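# Rest the wooden block on the stick ring above the well

## Task

Four desks surround a square opening (the well) with only floor beneath it, centred at scene x = 0, y = 0 with edges parallel to x and y; a ring of wooden sticks already bridges it. Arm feet are roughly at arm1 (+0.22, +0.56, +0.72) facing -90 deg, arm2 (-0.52, +0.50, +0.72) facing -90 deg, arm3 (-0.22, -0.56, +0.72) facing +90 deg, arm4 (+0.52, -0.50, +0.72) facing +90 deg (metres; angles counter-clockwise from +x). Set the wooden block down so it rests with its centre over the middle of the well; block and sticks may hang over the opening. Any number of arms may help. It only counts if the block stays put without a robot holding it, and at the end the grippers must release and the arms back away.

## Robot and tools

Setup: four identical i2rt Big YAM arms named arm1, arm2, arm3 and arm4, each with six revolute joints, a two-finger gripper and a wrist camera. A fixed room camera, cam_high, looks down on the scene. The hand reaches about 1.0 m from the joint1 axis at full stretch. With joints 1 and 6 at 0 and the hand level and pointing ahead, the wrist camera rides on top of the hand looking toward the fingertips. Loose objects may occasionally get a brief shove from outside.

Frames: a single scene frame, origin on the floor, +z up; the well centre is at x = 0, y = 0. The point called hand lies midway between the fingertips; its z axis runs along the fingers and its y axis is the direction the fingers open and close. Hand poses are computed from each arm's true foot pose, which is never printed.

execute_actions: argument actions is a list holding either no action or exactly one. The single action is an object keyed by arm name; each arm entry holds one object, joints, mapping joint names to absolute targets (never offsets). Names and ranges: joint1_rad -2.879 to 2.879 (rotation about the foot, positive counter-clockwise seen from above, 0 points the arm the way its foot faces); joint2_rad 0 to 3.141 (shoulder; 0 is upper arm pointing back roughly level, increasing lifts it up then forward); joint3_rad 0 to 3.019 (elbow; 0 folds forearm onto upper arm, increasing opens it); joint4_rad -1.692 to 1.57 (hand pitch, positive tilts fingers up); joint5_rad -1.57 to 1.57 (sideways hand swing, positive toward the arm's right); joint6_rad -2.094 to 2.094 (hand roll, positive clockwise viewed from behind the hand); all in radians. gripper_m is the fingertip gap in metres, 0 to 0.093. Done tolerances: ±0.045, ±0.14, ±0.09, ±0.055, ±0.03, ±0.035 rad and ±0.003 m. Each arm may list any subset of these keys; every listed motion starts together but may finish at different times, and joints move at unequal speeds, so the hand can sweep a wide path between postures. An action ends after at most 15 s. Optional cameras lists which images to return (arm1_cam_wrist, arm2_cam_wrist, arm3_cam_wrist, arm4_cam_wrist, cam_high, or all); omitted or null gives all, an empty list gives none. An unknown key, camera name or an out-of-range number rejects the whole call and nothing moves. An empty actions list only reports state and pictures.

wait: seconds from 0 to 10; commands nothing new, the simulation simply continues. zoom_image: camera plus region [x0, y0, x1, y1] in pixels of that camera's latest full image, origin top-left, at most 504 by 504. read_manual: only returns licence texts. finished_scene: pass the integer number of the current scene; it is final and reports success, so the block must already be resting stably and the arms clear.

Results: per-robot state including joint_positions, joint torques (drive output in arm-joint order, with per-arm offset, scale and noise; nonzero even in free air), and a pictures line naming the cameras in image order. joint_status tells how each commanded motion ended: off_target (stopped short and may still be pushing), contact_stop or time_out (target dropped, holds where it stopped; a timed-out joint may keep a nearby target and keep pushing, listed in on_its_own), not_followed (a self/inter-arm clearance check blocked the targets; shown with a joint command not followed line and usually a cause line; the arm may retry those targets on later actions). on_its_own lists uncommanded behaviour; its held at value is the held target, not the actual position. limit_stop_at_motor_heat marks keys halted by overheating; just resend them. MOTOR HOT warns from 85 °C; at 100 °C an OVER-TEMPERATURE FAULT drops the whole arm and its gripper until it cools. If a call reports a stop, the remaining execute_actions, wait and finished_scene calls in that same reply are skipped.

Cameras: calibration lines use OpenCV conventions, K in pixels of image_wh (504x504), T_world_to_cam maps scene coordinates into the camera frame, pos_world is the camera position. Values may be off by a few degrees and millimetres; wrist-camera poses also inherit joint reading errors.

Cautions: joints or arms left out of an action may still be driving toward earlier targets even though joint_status is silent about them; to relieve a push, command a joint to its reported position. Very small changes from the current position may not move a joint. The arms do not stop on contact and can shove hard, so avoid pressing into the sticks, desks or each other; sustained pushing or holding loads heats motors, even while you are thinking, since the robot keeps its last command during your reply. Arms can still collide because the clearance check may react late and ignores fingers, gripper housings and wrist cameras; a hard press between robots ends the run, and no state line reports robot-to-robot contact. Do not knock objects out of the work area, drop the block, slip, slam or topple the stick ring. Loaded joints sag after a stop. Robots do not wait for one another. Place the block gently, open the gripper, then retract the arm away from the block.

Each tool is called after ">>>" as name(argument=value, ...) on one line, values as JSON.

## Session

>>> execute_actions(actions=[])

Scene clock: 0.00 s.
Joint torques (N m, as the arm reports them, + toward a larger angle): no reading
arm1.joint_positions: joint1_rad=-0.456 joint2_rad=+0.627 joint3_rad=+1.460 joint4_rad=-1.472 joint5_rad=+0.203 joint6_rad=-0.069 gripper_m=+0.095
arm1.joint_status: not commanded
arm1.hand: x=+0.1008 y=+0.3843 z=+1.2850 quat_wxyz=(-0.145, -0.758, -0.467, +0.432) (m; scene frame)
arm2.joint_positions: joint1_rad=-0.169 joint2_rad=+0.505 joint3_rad=+1.368 joint4_rad=-1.185 joint5_rad=-0.049 joint6_rad=-0.277 gripper_m=+0.094
arm2.joint_status: not commanded
arm2.hand: x=-0.5469 y=+0.2911 z=+1.3497 quat_wxyz=(-0.331, -0.529, -0.618, +0.477) (m; scene frame)
arm3.joint_positions: joint1_rad=-0.476 joint2_rad=+0.451 joint3_rad=+1.396 joint4_rad=-1.385 joint5_rad=-0.126 joint6_rad=-0.317 gripper_m=+0.095
arm3.joint_status: not commanded
arm3.hand: x=-0.1592 y=-0.4063 z=+1.2866 quat_wxyz=(-0.477, +0.561, -0.634, -0.235) (m; scene frame)
arm4.joint_positions: joint1_rad=-0.288 joint2_rad=+0.465 joint3_rad=+1.335 joint4_rad=-1.316 joint5_rad=-0.200 joint6_rad=-0.314 gripper_m=+0.095
arm4.joint_status: not commanded
arm4.hand: x=+0.5423 y=-0.3254 z=+1.3377 quat_wxyz=(-0.433, +0.635, -0.550, -0.325) (m; scene frame)
pictures: arm1_cam_wrist, arm2_cam_wrist, arm3_cam_wrist, arm4_cam_wrist, cam_high
Images, in order (width x height): arm1_cam_wrist 504x504, arm2_cam_wrist 504x504, arm3_cam_wrist 504x504, arm4_cam_wrist 504x504, cam_high 504x504.

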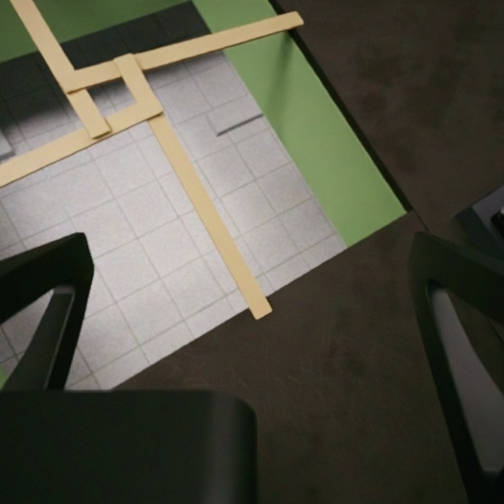

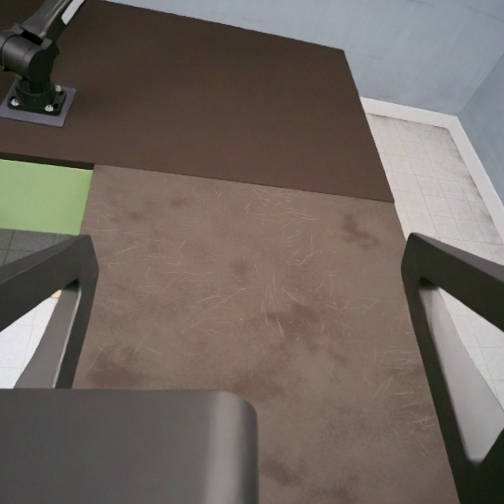

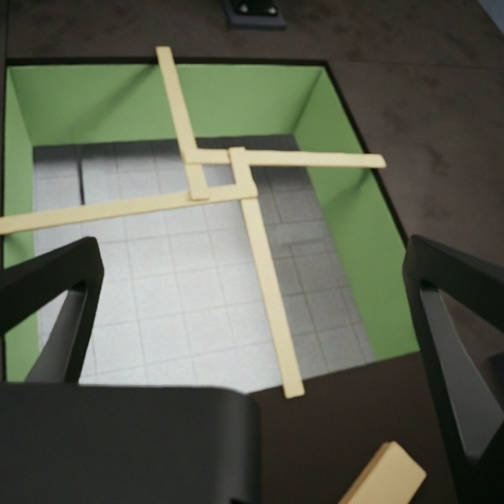

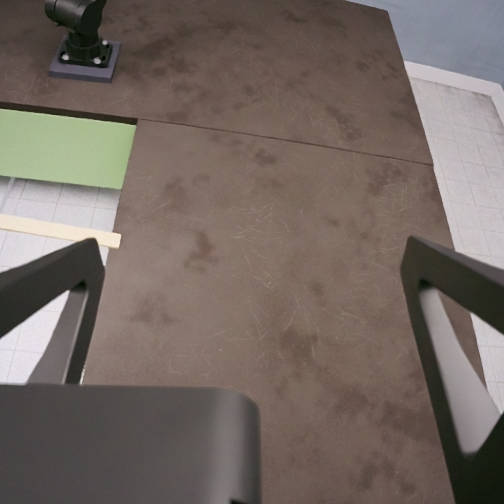

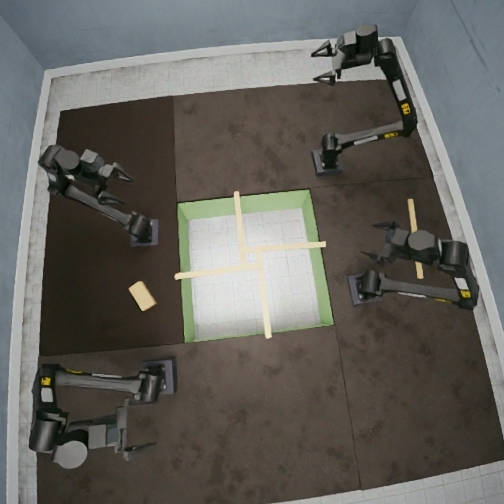

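>>> zoom_image(camera="cam_high", region=[110,180,350,350])

>>> zoom_image(camera="arm3_cam_wrist", region=[150,120,310,230])

Region (110, 180, 350, 350) of cam_high's 504x504 image, scaled by 2.100, with more detail than that image has; it fills the top 357 rows of this view, and the rest is white.

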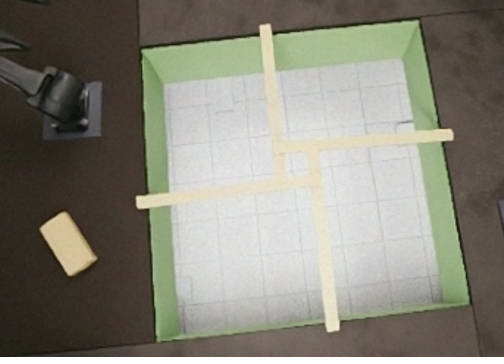

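Region (150, 120, 310, 230) of arm3_cam_wrist's 504x504 image, scaled by 3.150, with more detail than that image has; it fills the top 346 rows of this view, and the rest is white.

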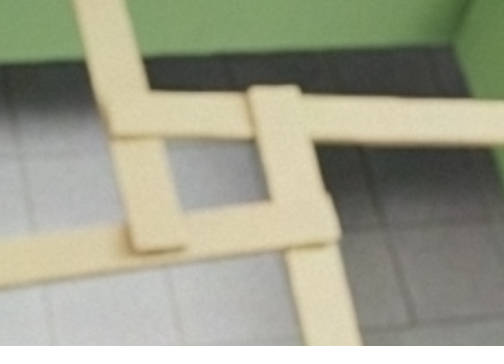

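>>> execute_actions(actions=[{"arm3":{"joints":{"joint1_rad":-1.57,"joint2_rad":1.307,"joint3_rad":0.992,"joint4_rad":-1.256,"joint5_rad":0,"joint6_rad":-0.47,"gripper_m":0.093}}}], cameras=["arm3_cam_wrist","cam_high"])

Scene clock: 2.67 s.
Joint torques (N m, as the arm reports them, + toward a larger angle): arm1=[-0.27  1.47  9.28  1.49  0.09  0.08] | arm2=[ 1.41  2.66  8.24  2.33  0.04 -0.06] | arm3=[-1.02 -5.94 10.01  0.57 -0.04  0.02] | arm4=[1.97 5.31 8.8  2.18 0.03 0.04]
arm1.joint_positions: joint1_rad=-0.456 joint2_rad=+0.627 joint3_rad=+1.460 joint4_rad=-1.472 joint5_rad=+0.203 joint6_rad=-0.069 gripper_m=+0.095
arm1.joint_status: not commanded
arm1.hand: x=+0.1008 y=+0.3843 z=+1.2850 quat_wxyz=(-0.145, -0.758, -0.467, +0.432) (m; scene frame)
arm2.joint_positions: joint1_rad=-0.169 joint2_rad=+0.505 joint3_rad=+1.368 joint4_rad=-1.185 joint5_rad=-0.049 joint6_rad=-0.277 gripper_m=+0.094
arm2.joint_status: not commanded
arm2.hand: x=-0.5469 y=+0.2911 z=+1.3497 quat_wxyz=(-0.331, -0.529, -0.618, +0.477) (m; scene frame)
arm3.joint_positions: joint1_rad=-1.567 joint2_rad=+1.287 joint3_rad=+0.986 joint4_rad=-1.258 joint5_rad=+0.000 joint6_rad=-0.457 gripper_m=+0.093
arm3.joint_status: all done
arm3.hand: x=+0.1308 y=-0.5732 z=+0.8819 quat_wxyz=(-0.006, +0.206, -0.979, +0.009) (m; scene frame)
arm4.joint_positions: joint1_rad=-0.288 joint2_rad=+0.465 joint3_rad=+1.335 joint4_rad=-1.316 joint5_rad=-0.200 joint6_rad=-0.314 gripper_m=+0.095
arm4.joint_status: not commanded
arm4.hand: x=+0.5423 y=-0.3254 z=+1.3377 quat_wxyz=(-0.433, +0.635, -0.550, -0.325) (m; scene frame)
pictures: arm3_cam_wrist, cam_high
camera_calibration (this result's frames):
arm3_cam_wrist: T_world_to_cam=[[0.39208, -0.919621, 0.0238727, -0.601975], [-0.765308, -0.311669, 0.563175, -0.571458], [-0.510467, -0.239079, -0.825993, 0.782385], [0, 0, 0, 1]] pos_world=[0.198062, -0.544643, 0.982446]
Images, in order (width x height): arm3_cam_wrist 504x504, cam_high 504x504.

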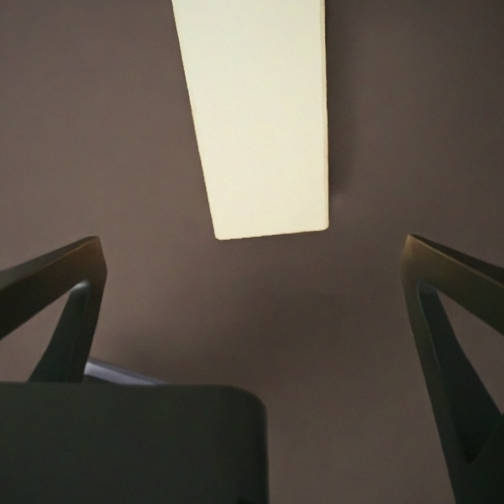

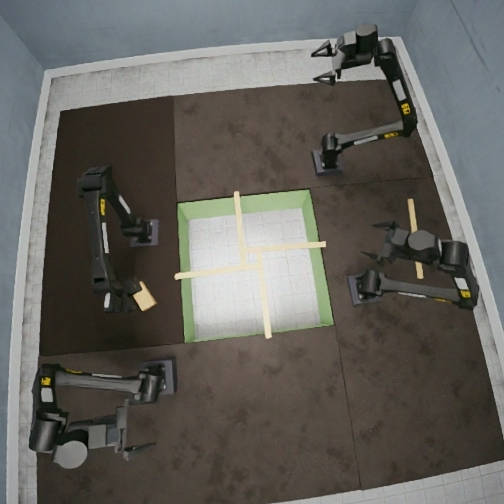

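>>> execute_actions(actions=[{"arm3":{"joints":{"joint1_rad":-1.588,"joint2_rad":1.53,"joint3_rad":0.81,"joint4_rad":-0.857,"joint6_rad":-0.56}}}], cameras=["arm3_cam_wrist","cam_high"])

Scene clock: 4.40 s.
Joint torques (N m, as the arm reports them, + toward a larger angle): arm1=[-0.21  1.36  9.26  1.6   0.09  0.06] | arm2=[ 1.33  2.47  8.11  2.49  0.06 -0.07] | arm3=[-0.75 -9.6   8.01  0.64 -0.08  0.12] | arm4=[1.93 5.15 8.81 2.16 0.02 0.06]
arm1.joint_positions: joint1_rad=-0.456 joint2_rad=+0.627 joint3_rad=+1.460 joint4_rad=-1.472 joint5_rad=+0.203 joint6_rad=-0.069 gripper_m=+0.095
arm1.joint_status: not commanded
arm1.hand: x=+0.1008 y=+0.3843 z=+1.2850 quat_wxyz=(-0.145, -0.758, -0.467, +0.432) (m; scene frame)
arm2.joint_positions: joint1_rad=-0.169 joint2_rad=+0.505 joint3_rad=+1.368 joint4_rad=-1.185 joint5_rad=-0.049 joint6_rad=-0.277 gripper_m=+0.094
arm2.joint_status: not commanded
arm2.hand: x=-0.5469 y=+0.2911 z=+1.3497 quat_wxyz=(-0.331, -0.529, -0.618, +0.477) (m; scene frame)
arm3.joint_positions: joint1_rad=-1.577 joint2_rad=+1.542 joint3_rad=+0.803 joint4_rad=-0.869 joint5_rad=+0.001 joint6_rad=-0.547 gripper_m=+0.093
arm3.joint_status: all done
arm3.hand: x=+0.1342 y=-0.5792 z=+0.7360 quat_wxyz=(+0.018, +0.244, -0.970, +0.002) (m; scene frame)
arm4.joint_positions: joint1_rad=-0.288 joint2_rad=+0.465 joint3_rad=+1.335 joint4_rad=-1.316 joint5_rad=-0.200 joint6_rad=-0.314 gripper_m=+0.095
arm4.joint_status: not commanded
arm4.hand: x=+0.5423 y=-0.3254 z=+1.3377 quat_wxyz=(-0.433, +0.635, -0.550, -0.325) (m; scene frame)
pictures: arm3_cam_wrist, cam_high
camera_calibration (this result's frames):
arm3_cam_wrist: T_world_to_cam=[[0.464418, -0.885616, 0.000345064, -0.57812], [-0.708903, -0.371515, 0.599527, -0.557605], [-0.530823, -0.278676, -0.800354, 0.623136], [0, 0, 0, 1]] pos_world=[0.203976, -0.545498, 0.833229]
Images, in order (width x height): arm3_cam_wrist 504x504, cam_high 504x504.

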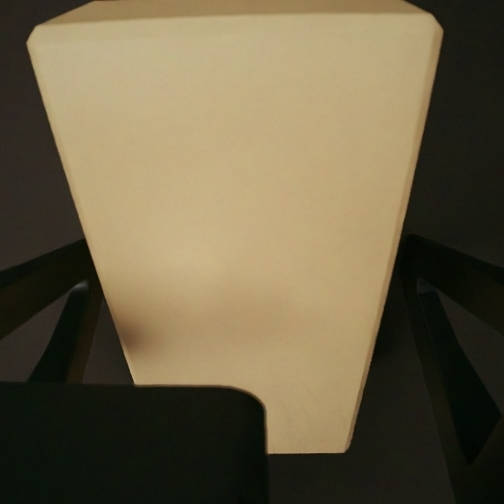

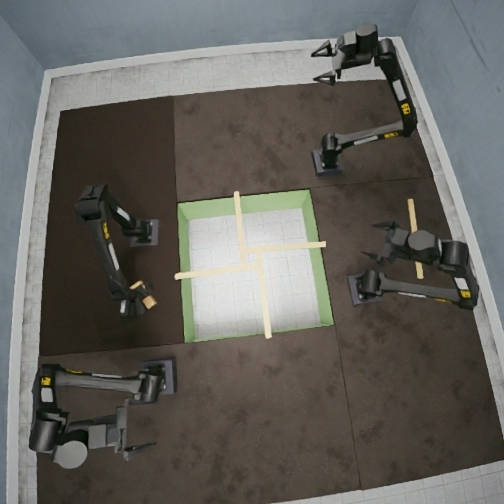

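>>> execute_actions(actions=[{"arm3":{"joints":{"gripper_m":0.05}}}], cameras=[])

>>> execute_actions(actions=[{"arm3":{"joints":{"joint2_rad":1.307,"joint3_rad":0.992,"joint4_rad":-1.256}}}], cameras=["arm3_cam_wrist"])

Scene clock: 5.50 s.
Joint torques (N m, as the arm reports them, + toward a larger angle): arm1=[-0.03  1.33  9.35  1.7   0.08  0.11] | arm2=[ 1.08  2.65  8.2   2.39  0.04 -0.05] | arm3=[ -1.43 -10.85   7.82   0.69  -0.08   0.04] | arm4=[1.9  5.44 8.84 2.21 0.02 0.05]
arm1.joint_positions: joint1_rad=-0.456 joint2_rad=+0.627 joint3_rad=+1.460 joint4_rad=-1.472 joint5_rad=+0.203 joint6_rad=-0.069 gripper_m=+0.095
arm1.joint_status: not commanded
arm1.hand: x=+0.1008 y=+0.3843 z=+1.2850 quat_wxyz=(-0.145, -0.758, -0.467, +0.432) (m; scene frame)
arm2.joint_positions: joint1_rad=-0.169 joint2_rad=+0.505 joint3_rad=+1.368 joint4_rad=-1.185 joint5_rad=-0.049 joint6_rad=-0.277 gripper_m=+0.094
arm2.joint_status: not commanded
arm2.hand: x=-0.5469 y=+0.2911 z=+1.3497 quat_wxyz=(-0.331, -0.529, -0.618, +0.477) (m; scene frame)
arm3.joint_positions: joint1_rad=-1.577 joint2_rad=+1.542 joint3_rad=+0.803 joint4_rad=-0.867 joint5_rad=+0.000 joint6_rad=-0.549 gripper_m=+0.069
arm3.joint_status: gripper_m off_target (ended at +0.069, target +0.050)
arm3.hand: x=+0.1347 y=-0.5793 z=+0.7360 quat_wxyz=(+0.018, +0.245, -0.969, +0.002) (m; scene frame)
arm4.joint_positions: joint1_rad=-0.288 joint2_rad=+0.465 joint3_rad=+1.335 joint4_rad=-1.316 joint5_rad=-0.200 joint6_rad=-0.314 gripper_m=+0.095
arm4.joint_status: not commanded
arm4.hand: x=+0.5423 y=-0.3254 z=+1.3377 quat_wxyz=(-0.433, +0.635, -0.550, -0.325) (m; scene frame)
pictures: none
No camera images: the call's "cameras" was empty. Leave "cameras" out to get every camera's image.

Scene clock: 6.63 s.
Joint torques (N m, as the arm reports them, + toward a larger angle): arm1=[-0.86  0.95  9.33  1.5   0.09  0.05] | arm2=[ 1.36  2.6   8.14  2.49  0.06 -0.04] | arm3=[-1.48 -7.08 11.21 -0.05 -0.08  0.05] | arm4=[2.09 5.16 8.84 2.21 0.02 0.05]
arm1.joint_positions: joint1_rad=-0.456 joint2_rad=+0.627 joint3_rad=+1.460 joint4_rad=-1.472 joint5_rad=+0.203 joint6_rad=-0.069 gripper_m=+0.095
arm1.joint_status: not commanded
arm1.hand: x=+0.1008 y=+0.3843 z=+1.2850 quat_wxyz=(-0.145, -0.758, -0.467, +0.432) (m; scene frame)
arm2.joint_positions: joint1_rad=-0.169 joint2_rad=+0.505 joint3_rad=+1.368 joint4_rad=-1.185 joint5_rad=-0.049 joint6_rad=-0.277 gripper_m=+0.094
arm2.joint_status: not commanded
arm2.hand: x=-0.5469 y=+0.2911 z=+1.3497 quat_wxyz=(-0.331, -0.529, -0.618, +0.477) (m; scene frame)
arm3.joint_positions: joint1_rad=-1.577 joint2_rad=+1.294 joint3_rad=+0.966 joint4_rad=-1.244 joint5_rad=+0.000 joint6_rad=-0.549 gripper_m=+0.069
arm3.joint_status: all done
arm3.hand: x=+0.1270 y=-0.5770 z=+0.8727 quat_wxyz=(+0.001, +0.245, -0.970, +0.008) (m; scene frame)
arm4.joint_positions: joint1_rad=-0.288 joint2_rad=+0.465 joint3_rad=+1.335 joint4_rad=-1.316 joint5_rad=-0.200 joint6_rad=-0.314 gripper_m=+0.095
arm4.joint_status: not commanded
arm4.hand: x=+0.5423 y=-0.3254 z=+1.3377 quat_wxyz=(-0.433, +0.635, -0.550, -0.325) (m; scene frame)
pictures: arm3_cam_wrist
camera_calibration (this result's frames):
arm3_cam_wrist: T_world_to_cam=[[0.465205, -0.885001, 0.018927, -0.588776], [-0.730101, -0.371515, 0.573523, -0.61839], [-0.500537, -0.280624, -0.818971, 0.740661], [0, 0, 0, 1]] pos_world=[0.193142, -0.542961, 0.972384]
Images, in order (width x height): arm3_cam_wrist 504x504.

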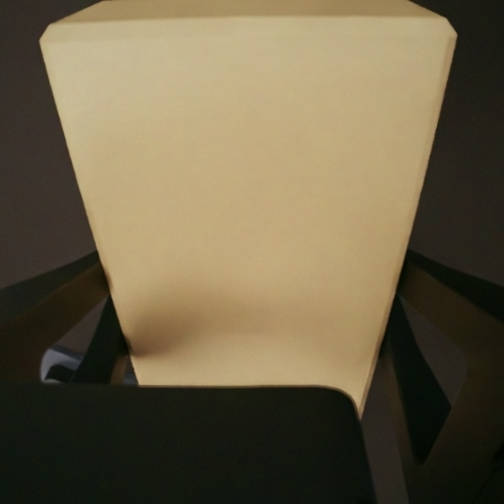

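>>> execute_actions(actions=[{"arm3":{"joints":{"joint1_rad":-0.325,"joint2_rad":1.95,"joint3_rad":1.715,"joint4_rad":-1.32,"joint6_rad":-0.372}}}], cameras=["arm3_cam_wrist","cam_high","arm1_cam_wrist"])

Scene clock: 10.17 s.
Joint torques (N m, as the arm reports them, + toward a larger angle): arm1=[-0.07  1.76  9.17  1.61  0.1   0.06] | arm2=[ 1.72  2.61  8.12  2.56  0.02 -0.05] | arm3=[ -0.34 -19.46  13.64  -0.06  -0.01   0.27] | arm4=[1.64 5.23 8.86 2.2  0.03 0.05]
arm1.joint_positions: joint1_rad=-0.456 joint2_rad=+0.627 joint3_rad=+1.460 joint4_rad=-1.472 joint5_rad=+0.203 joint6_rad=-0.069 gripper_m=+0.095
arm1.joint_status: not commanded
arm1.hand: x=+0.1008 y=+0.3843 z=+1.2850 quat_wxyz=(-0.145, -0.758, -0.467, +0.432) (m; scene frame)
arm2.joint_positions: joint1_rad=-0.169 joint2_rad=+0.505 joint3_rad=+1.368 joint4_rad=-1.185 joint5_rad=-0.049 joint6_rad=-0.277 gripper_m=+0.094
arm2.joint_status: not commanded
arm2.hand: x=-0.5469 y=+0.2911 z=+1.3497 quat_wxyz=(-0.331, -0.529, -0.618, +0.477) (m; scene frame)
arm3.joint_positions: joint1_rad=-0.318 joint2_rad=+1.963 joint3_rad=+1.658 joint4_rad=-1.311 joint5_rad=-0.002 joint6_rad=-0.384 gripper_m=+0.069
arm3.joint_status: all done
arm3.hand: x=-0.0093 y=-0.0145 z=+0.8137 quat_wxyz=(+0.025, +0.713, -0.700, +0.014) (m; scene frame)
arm4.joint_positions: joint1_rad=-0.288 joint2_rad=+0.465 joint3_rad=+1.335 joint4_rad=-1.316 joint5_rad=-0.200 joint6_rad=-0.314 gripper_m=+0.095
arm4.joint_status: not commanded
arm4.hand: x=+0.5423 y=-0.3254 z=+1.3377 quat_wxyz=(-0.433, +0.635, -0.550, -0.325) (m; scene frame)
pictures: arm1_cam_wrist, arm3_cam_wrist, cam_high
camera_calibration (this result's frames):
arm3_cam_wrist: T_world_to_cam=[[0.99991, 0.00791001, -0.0108741, 0.0156677], [0.0129209, -0.789121, 0.614101, -0.507238], [-0.0037234, -0.614186, -0.789152, 0.757434], [0, 0, 0, 1]] pos_world=[-0.00629207, 0.0648091, 0.909397]
Images, in order (width x height): arm1_cam_wrist 504x504, arm3_cam_wrist 504x504, cam_high 504x504.

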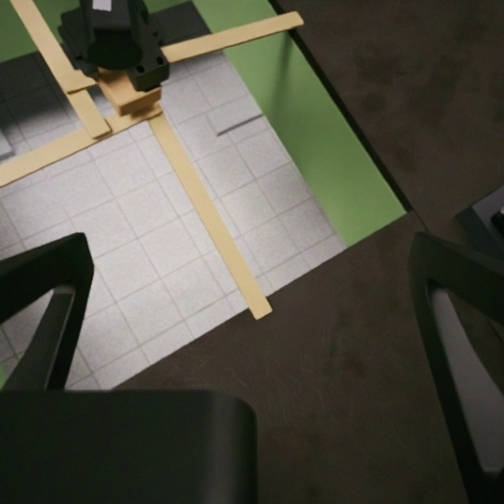

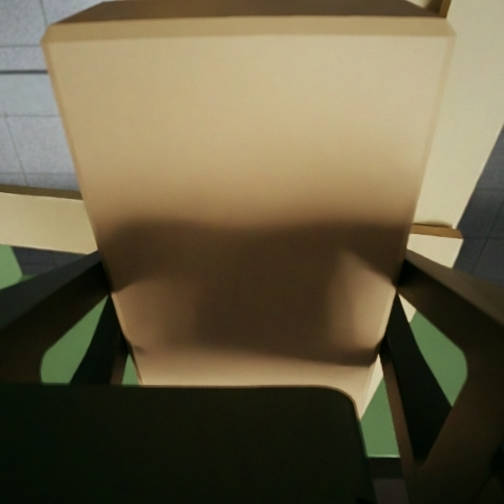

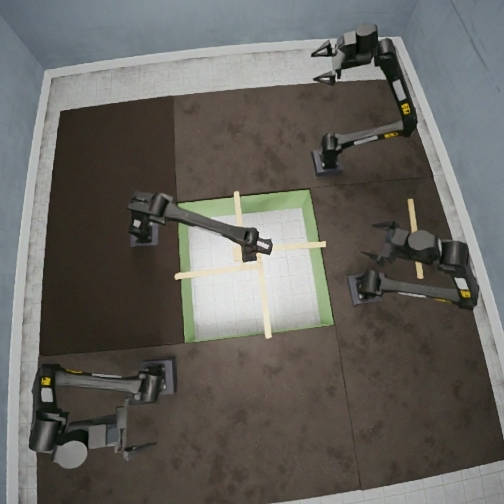

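>>> execute_actions(actions=[{"arm3":{"joints":{"joint1_rad":-0.345,"joint2_rad":1.995,"joint4_rad":-1.2}}}], cameras=["arm3_cam_wrist","cam_high","arm1_cam_wrist"])

>>> zoom_image(camera="arm1_cam_wrist", region=[20,0,220,170])

Scene clock: 11.37 s.
Joint torques (N m, as the arm reports them, + toward a larger angle): arm1=[-0.31  1.67  9.2   1.56  0.08  0.05] | arm2=[ 1.73  2.    8.08  2.46  0.   -0.04] | arm3=[ -1.71 -16.7   13.61   0.84   0.05   0.24] | arm4=[1.81 5.07 8.83 2.19 0.02 0.06]
arm1.joint_positions: joint1_rad=-0.456 joint2_rad=+0.627 joint3_rad=+1.460 joint4_rad=-1.472 joint5_rad=+0.203 joint6_rad=-0.069 gripper_m=+0.095
arm1.joint_status: not commanded
arm1.hand: x=+0.1008 y=+0.3843 z=+1.2850 quat_wxyz=(-0.145, -0.758, -0.467, +0.432) (m; scene frame)
arm2.joint_positions: joint1_rad=-0.169 joint2_rad=+0.505 joint3_rad=+1.368 joint4_rad=-1.185 joint5_rad=-0.049 joint6_rad=-0.277 gripper_m=+0.094
arm2.joint_status: not commanded
arm2.hand: x=-0.5469 y=+0.2911 z=+1.3497 quat_wxyz=(-0.331, -0.529, -0.618, +0.477) (m; scene frame)
arm3.joint_positions: joint1_rad=-0.338 joint2_rad=+1.973 joint3_rad=+1.658 joint4_rad=-1.213 joint5_rad=-0.002 joint6_rad=-0.384 gripper_m=+0.069
arm3.joint_status: all done
arm3.hand: x=+0.0104 y=+0.0031 z=+0.8073 quat_wxyz=(-0.015, +0.707, -0.707, -0.003) (m; scene frame)
arm4.joint_positions: joint1_rad=-0.288 joint2_rad=+0.465 joint3_rad=+1.335 joint4_rad=-1.316 joint5_rad=-0.200 joint6_rad=-0.314 gripper_m=+0.095
arm4.joint_status: not commanded
arm4.hand: x=+0.5423 y=-0.3254 z=+1.3377 quat_wxyz=(-0.433, +0.635, -0.550, -0.325) (m; scene frame)
pictures: arm1_cam_wrist, arm3_cam_wrist, cam_high
camera_calibration (this result's frames):
arm3_cam_wrist: T_world_to_cam=[[0.999705, -0.0120104, 0.0211157, -0.029927], [-0.0216221, -0.836134, 0.548099, -0.435961], [0.0110726, -0.548394, -0.836147, 0.800841], [0, 0, 0, 1]] pos_world=[0.0116243, 0.0742951, 0.909202]
Images, in order (width x height): arm1_cam_wrist 504x504, arm3_cam_wrist 504x504, cam_high 504x504.

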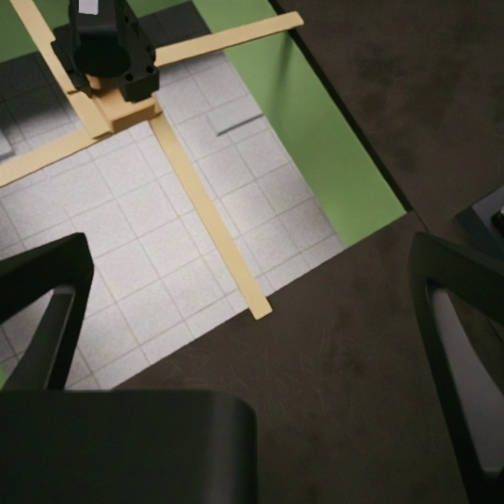

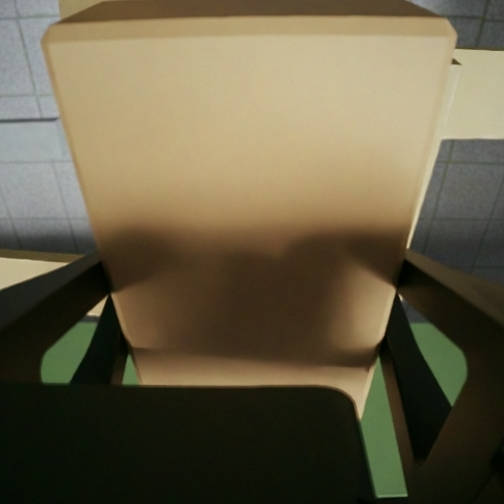

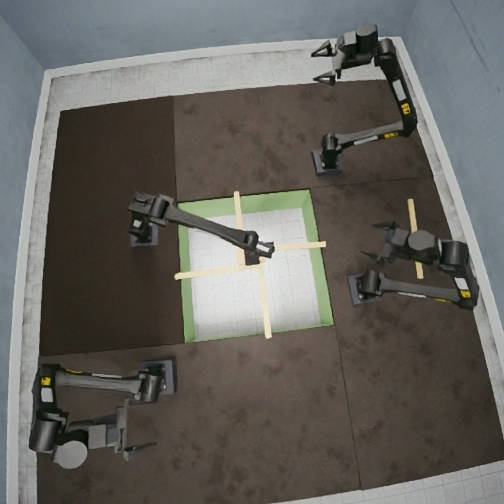

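Region (20, 0, 220, 170) of arm1_cam_wrist's 504x504 image, scaled by 2.520, with more detail than that image has; it fills the top 428 rows of this view, and the rest is white.

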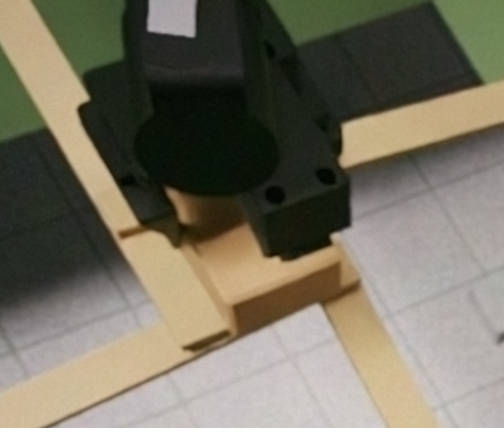

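>>> execute_actions(actions=[{"arm3":{"joints":{"joint2_rad":2.03}}}], cameras=["arm3_cam_wrist","arm1_cam_wrist"])

Scene clock: 12.53 s.
Joint torques (N m, as the arm reports them, + toward a larger angle): arm1=[-0.3   1.31  9.26  1.73  0.11  0.06] | arm2=[ 1.28  2.3   8.2   2.46  0.05 -0.05] | arm3=[ -0.59 -16.88  13.09   1.01   0.04   0.18] | arm4=[1.95 5.24 8.85 2.19 0.02 0.05]
arm1.joint_positions: joint1_rad=-0.456 joint2_rad=+0.627 joint3_rad=+1.460 joint4_rad=-1.472 joint5_rad=+0.203 joint6_rad=-0.069 gripper_m=+0.095
arm1.joint_status: not commanded
arm1.hand: x=+0.1008 y=+0.3843 z=+1.2850 quat_wxyz=(-0.145, -0.758, -0.467, +0.432) (m; scene frame)
arm2.joint_positions: joint1_rad=-0.169 joint2_rad=+0.505 joint3_rad=+1.368 joint4_rad=-1.185 joint5_rad=-0.049 joint6_rad=-0.277 gripper_m=+0.094
arm2.joint_status: not commanded
arm2.hand: x=-0.5469 y=+0.2911 z=+1.3497 quat_wxyz=(-0.331, -0.529, -0.618, +0.477) (m; scene frame)
arm3.joint_positions: joint1_rad=-0.338 joint2_rad=+2.002 joint3_rad=+1.664 joint4_rad=-1.213 joint5_rad=-0.002 joint6_rad=-0.383 gripper_m=+0.069
arm3.joint_status: all done
arm3.hand: x=+0.0107 y=+0.0035 z=+0.7929 quat_wxyz=(-0.005, +0.706, -0.708, +0.001) (m; scene frame)
arm4.joint_positions: joint1_rad=-0.288 joint2_rad=+0.465 joint3_rad=+1.335 joint4_rad=-1.316 joint5_rad=-0.200 joint6_rad=-0.314 gripper_m=+0.095
arm4.joint_status: not commanded
arm4.hand: x=+0.5423 y=-0.3254 z=+1.3377 quat_wxyz=(-0.433, +0.635, -0.550, -0.325) (m; scene frame)
pictures: arm1_cam_wrist, arm3_cam_wrist
camera_calibration (this result's frames):
arm3_cam_wrist: T_world_to_cam=[[0.999832, -0.0129855, 0.0129128, -0.02342], [-0.0180127, -0.824499, 0.565577, -0.441627], [0.00330228, -0.565714, -0.824595, 0.780026], [0, 0, 0, 1]] pos_world=[0.0128853, 0.0768465, 0.893282]
Images, in order (width x height): arm1_cam_wrist 504x504, arm3_cam_wrist 504x504.

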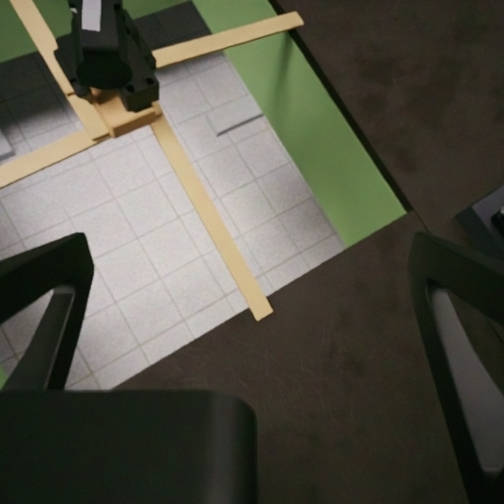

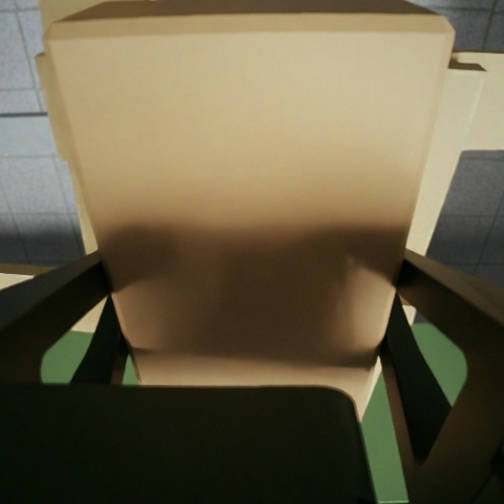

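>>> execute_actions(actions=[{"arm3":{"joints":{"joint2_rad":2.058}}}], cameras=["arm3_cam_wrist","arm1_cam_wrist"])

>>> zoom_image(camera="arm1_cam_wrist", region=[40,40,200,170])

Scene clock: 13.23 s.
Joint torques (N m, as the arm reports them, + toward a larger angle): arm1=[-0.41  1.46  9.24  1.52  0.09  0.06] | arm2=[ 1.69  2.17  8.22  2.49  0.03 -0.02] | arm3=[ -0.27 -15.58  12.98   0.82   0.03   0.26] | arm4=[1.87 5.26 8.86 2.23 0.02 0.05]
arm1.joint_positions: joint1_rad=-0.456 joint2_rad=+0.627 joint3_rad=+1.460 joint4_rad=-1.472 joint5_rad=+0.203 joint6_rad=-0.069 gripper_m=+0.095
arm1.joint_status: not commanded
arm1.hand: x=+0.1008 y=+0.3843 z=+1.2850 quat_wxyz=(-0.145, -0.758, -0.467, +0.432) (m; scene frame)
arm2.joint_positions: joint1_rad=-0.169 joint2_rad=+0.505 joint3_rad=+1.368 joint4_rad=-1.185 joint5_rad=-0.049 joint6_rad=-0.277 gripper_m=+0.094
arm2.joint_status: not commanded
arm2.hand: x=-0.5469 y=+0.2911 z=+1.3497 quat_wxyz=(-0.331, -0.529, -0.618, +0.477) (m; scene frame)
arm3.joint_positions: joint1_rad=-0.338 joint2_rad=+2.005 joint3_rad=+1.665 joint4_rad=-1.213 joint5_rad=-0.002 joint6_rad=-0.383 gripper_m=+0.069
arm3.joint_status: all done
arm3.hand: x=+0.0108 y=+0.0037 z=+0.7916 quat_wxyz=(-0.004, +0.706, -0.708, +0.002) (m; scene frame)
arm4.joint_positions: joint1_rad=-0.288 joint2_rad=+0.465 joint3_rad=+1.335 joint4_rad=-1.316 joint5_rad=-0.200 joint6_rad=-0.314 gripper_m=+0.095
arm4.joint_status: not commanded
arm4.hand: x=+0.5423 y=-0.3254 z=+1.3377 quat_wxyz=(-0.433, +0.635, -0.550, -0.325) (m; scene frame)
pictures: arm1_cam_wrist, arm3_cam_wrist
camera_calibration (this result's frames):
arm3_cam_wrist: T_world_to_cam=[[0.999841, -0.012979, 0.0122199, -0.0229496], [-0.0176203, -0.823498, 0.567046, -0.441845], [0.00270337, -0.567171, -0.823595, 0.778236], [0, 0, 0, 1]] pos_world=[0.0130566, 0.0772367, 0.891779]
Images, in order (width x height): arm1_cam_wrist 504x504, arm3_cam_wrist 504x504.

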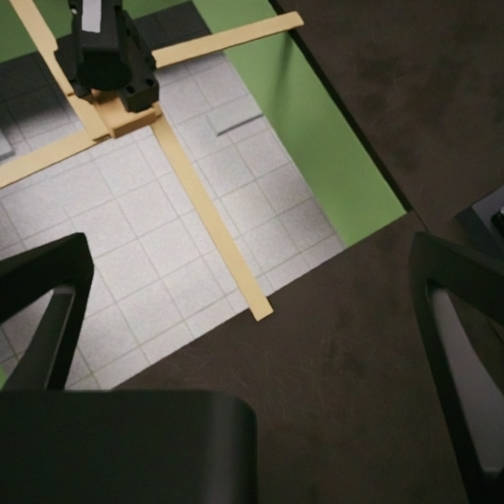

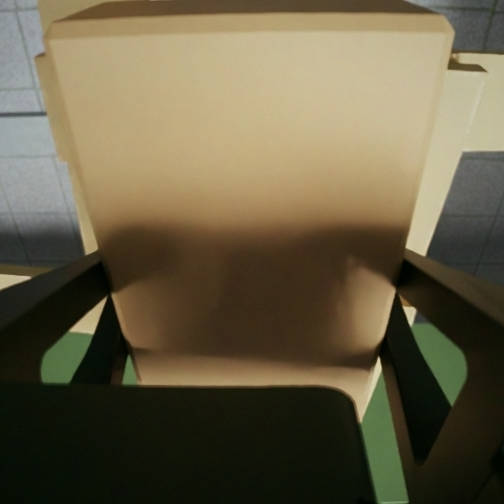

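Region (40, 40, 200, 170) of arm1_cam_wrist's 504x504 image, scaled by 3.150, with more detail than that image has; it fills the top 410 rows of this view, and the rest is white.

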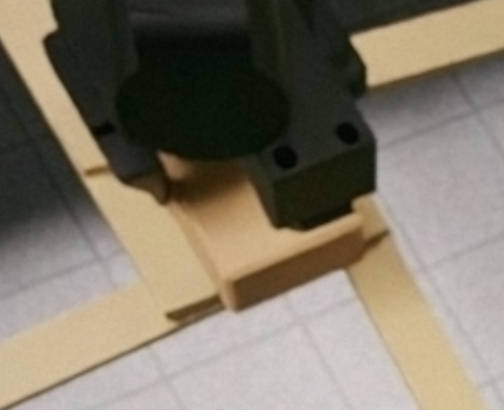

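>>> execute_actions(actions=[{"arm3":{"joints":{"joint2_rad":2.07}}}], cameras=["arm3_cam_wrist"])

Scene clock: 13.83 s.
Joint torques (N m, as the arm reports them, + toward a larger angle): arm1=[-0.33  1.21  9.36  1.68  0.08  0.08] | arm2=[ 1.46  1.92  8.09  2.55  0.04 -0.08] | arm3=[ -1.03 -14.66  12.87   0.7    0.03   0.24] | arm4=[1.94 5.19 8.84 2.21 0.01 0.04]
arm1.joint_positions: joint1_rad=-0.456 joint2_rad=+0.627 joint3_rad=+1.460 joint4_rad=-1.472 joint5_rad=+0.203 joint6_rad=-0.069 gripper_m=+0.095
arm1.joint_status: not commanded
arm1.hand: x=+0.1008 y=+0.3843 z=+1.2850 quat_wxyz=(-0.145, -0.758, -0.467, +0.432) (m; scene frame)
arm2.joint_positions: joint1_rad=-0.169 joint2_rad=+0.505 joint3_rad=+1.368 joint4_rad=-1.185 joint5_rad=-0.049 joint6_rad=-0.277 gripper_m=+0.094
arm2.joint_status: not commanded
arm2.hand: x=-0.5469 y=+0.2911 z=+1.3497 quat_wxyz=(-0.331, -0.529, -0.618, +0.477) (m; scene frame)
arm3.joint_positions: joint1_rad=-0.338 joint2_rad=+2.007 joint3_rad=+1.668 joint4_rad=-1.213 joint5_rad=-0.002 joint6_rad=-0.383 gripper_m=+0.069
arm3.joint_status: all done
arm3.hand: x=+0.0112 y=+0.0047 z=+0.7913 quat_wxyz=(-0.004, +0.706, -0.708, +0.002) (m; scene frame)
arm4.joint_positions: joint1_rad=-0.288 joint2_rad=+0.465 joint3_rad=+1.335 joint4_rad=-1.316 joint5_rad=-0.200 joint6_rad=-0.314 gripper_m=+0.095
arm4.joint_status: not commanded
arm4.hand: x=+0.5423 y=-0.3254 z=+1.3377 quat_wxyz=(-0.433, +0.635, -0.550, -0.325) (m; scene frame)
pictures: arm3_cam_wrist
camera_calibration (this result's frames):
arm3_cam_wrist: T_world_to_cam=[[0.999838, -0.0129815, 0.0124971, -0.0235318], [-0.0177774, -0.823899, 0.566458, -0.440469], [0.00294285, -0.566589, -0.823996, 0.778874], [0, 0, 0, 1]] pos_world=[0.0134055, 0.0780939, 0.891591]
Images, in order (width x height): arm3_cam_wrist 504x504.

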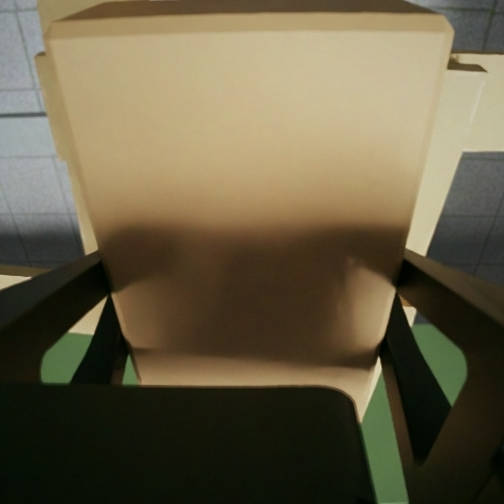

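>>> execute_actions(actions=[{"arm3":{"joints":{"joint2_rad":2.0,"gripper_m":0.093}}}], cameras=[])

>>> execute_actions(actions=[{"arm3":{"joints":{"joint2_rad":1.6}}}], cameras=["arm1_cam_wrist","cam_high"])

Scene clock: 14.77 s.
Joint torques (N m, as the arm reports them, + toward a larger angle): arm1=[-0.36  1.1   9.23  1.62  0.1   0.1 ] | arm2=[ 1.42  2.13  8.25  2.52  0.03 -0.08] | arm3=[ -0.7  -19.44  12.53   0.91   0.01   0.28] | arm4=[1.86 5.33 8.87 2.23 0.02 0.07]
arm1.joint_positions: joint1_rad=-0.456 joint2_rad=+0.627 joint3_rad=+1.460 joint4_rad=-1.472 joint5_rad=+0.203 joint6_rad=-0.069 gripper_m=+0.095
arm1.joint_status: not commanded
arm1.hand: x=+0.1008 y=+0.3843 z=+1.2850 quat_wxyz=(-0.145, -0.758, -0.467, +0.432) (m; scene frame)
arm2.joint_positions: joint1_rad=-0.169 joint2_rad=+0.505 joint3_rad=+1.368 joint4_rad=-1.185 joint5_rad=-0.049 joint6_rad=-0.277 gripper_m=+0.094
arm2.joint_status: not commanded
arm2.hand: x=-0.5469 y=+0.2911 z=+1.3497 quat_wxyz=(-0.331, -0.529, -0.618, +0.477) (m; scene frame)
arm3.joint_positions: joint1_rad=-0.338 joint2_rad=+2.007 joint3_rad=+1.668 joint4_rad=-1.212 joint5_rad=-0.002 joint6_rad=-0.382 gripper_m=+0.093
arm3.joint_status: all done
arm3.hand: x=+0.0113 y=+0.0049 z=+0.7913 quat_wxyz=(-0.005, +0.706, -0.708, +0.001) (m; scene frame)
arm4.joint_positions: joint1_rad=-0.288 joint2_rad=+0.465 joint3_rad=+1.335 joint4_rad=-1.316 joint5_rad=-0.200 joint6_rad=-0.314 gripper_m=+0.095
arm4.joint_status: not commanded
arm4.hand: x=+0.5423 y=-0.3254 z=+1.3377 quat_wxyz=(-0.433, +0.635, -0.550, -0.325) (m; scene frame)
pictures: none
No camera images: the call's "cameras" was empty. Leave "cameras" out to get every camera's image.

Scene clock: 16.40 s.
Joint torques (N m, as the arm reports them, + toward a larger angle): arm1=[-0.37  1.23  9.27  1.7   0.11  0.08] | arm2=[ 1.6   1.77  8.02  2.57  0.05 -0.08] | arm3=[ -1.11 -12.44  11.66   1.29  -0.02   0.21] | arm4=[2.   5.24 8.86 2.21 0.01 0.05]
arm1.joint_positions: joint1_rad=-0.456 joint2_rad=+0.627 joint3_rad=+1.460 joint4_rad=-1.472 joint5_rad=+0.203 joint6_rad=-0.069 gripper_m=+0.095
arm1.joint_status: not commanded
arm1.hand: x=+0.1008 y=+0.3843 z=+1.2850 quat_wxyz=(-0.145, -0.758, -0.467, +0.432) (m; scene frame)
arm2.joint_positions: joint1_rad=-0.169 joint2_rad=+0.505 joint3_rad=+1.368 joint4_rad=-1.185 joint5_rad=-0.049 joint6_rad=-0.277 gripper_m=+0.094
arm2.joint_status: not commanded
arm2.hand: x=-0.5469 y=+0.2911 z=+1.3497 quat_wxyz=(-0.331, -0.529, -0.618, +0.477) (m; scene frame)
arm3.joint_positions: joint1_rad=-0.338 joint2_rad=+1.585 joint3_rad=+1.701 joint4_rad=-1.210 joint5_rad=-0.002 joint6_rad=-0.382 gripper_m=+0.093
arm3.joint_status: all done
arm3.hand: x=+0.0025 y=-0.0108 z=+1.0532 quat_wxyz=(-0.213, +0.688, -0.688, -0.087) (m; scene frame)
arm4.joint_positions: joint1_rad=-0.288 joint2_rad=+0.465 joint3_rad=+1.335 joint4_rad=-1.316 joint5_rad=-0.200 joint6_rad=-0.314 gripper_m=+0.095
arm4.joint_status: not commanded
arm4.hand: x=+0.5423 y=-0.3254 z=+1.3377 quat_wxyz=(-0.433, +0.635, -0.550, -0.325) (m; scene frame)
pictures: arm1_cam_wrist, cam_high
Images, in order (width x height): arm1_cam_wrist 504x504, cam_high 504x504.

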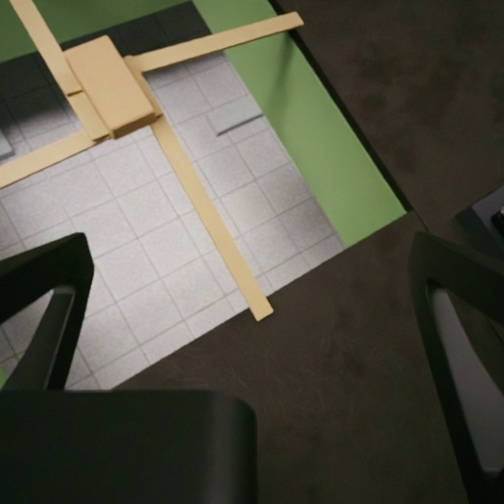

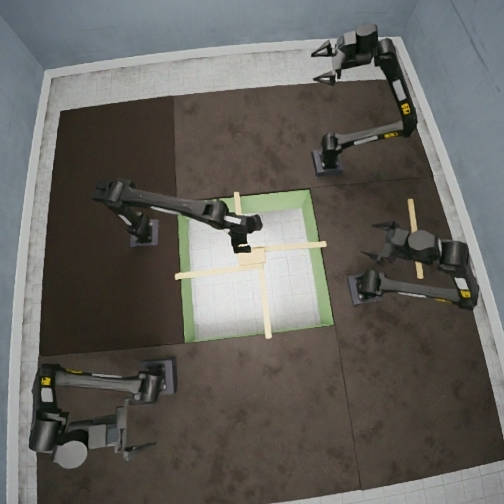

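>>> zoom_image(camera="arm1_cam_wrist", region=[30,10,210,170])

>>> zoom_image(camera="cam_high", region=[200,210,310,310])

Region (30, 10, 210, 170) of arm1_cam_wrist's 504x504 image, scaled by 2.800, with more detail than that image has.

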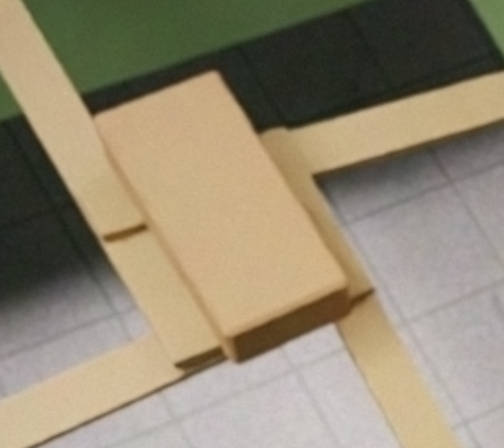

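Region (200, 210, 310, 310) of cam_high's 504x504 image, scaled by 4.582, with more detail than that image has; it fills the top 458 rows of this view, and the rest is white.

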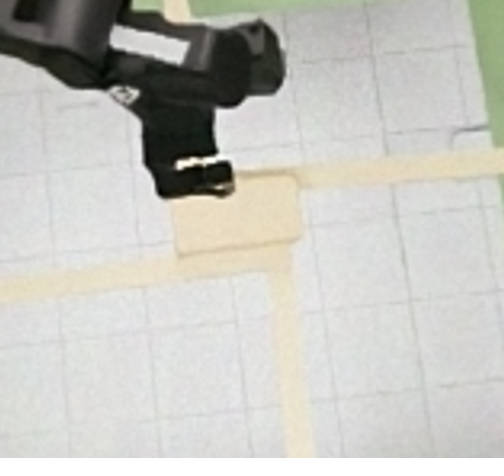

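>>> finished_scene(scene=1)

The scene is finished: the task was done.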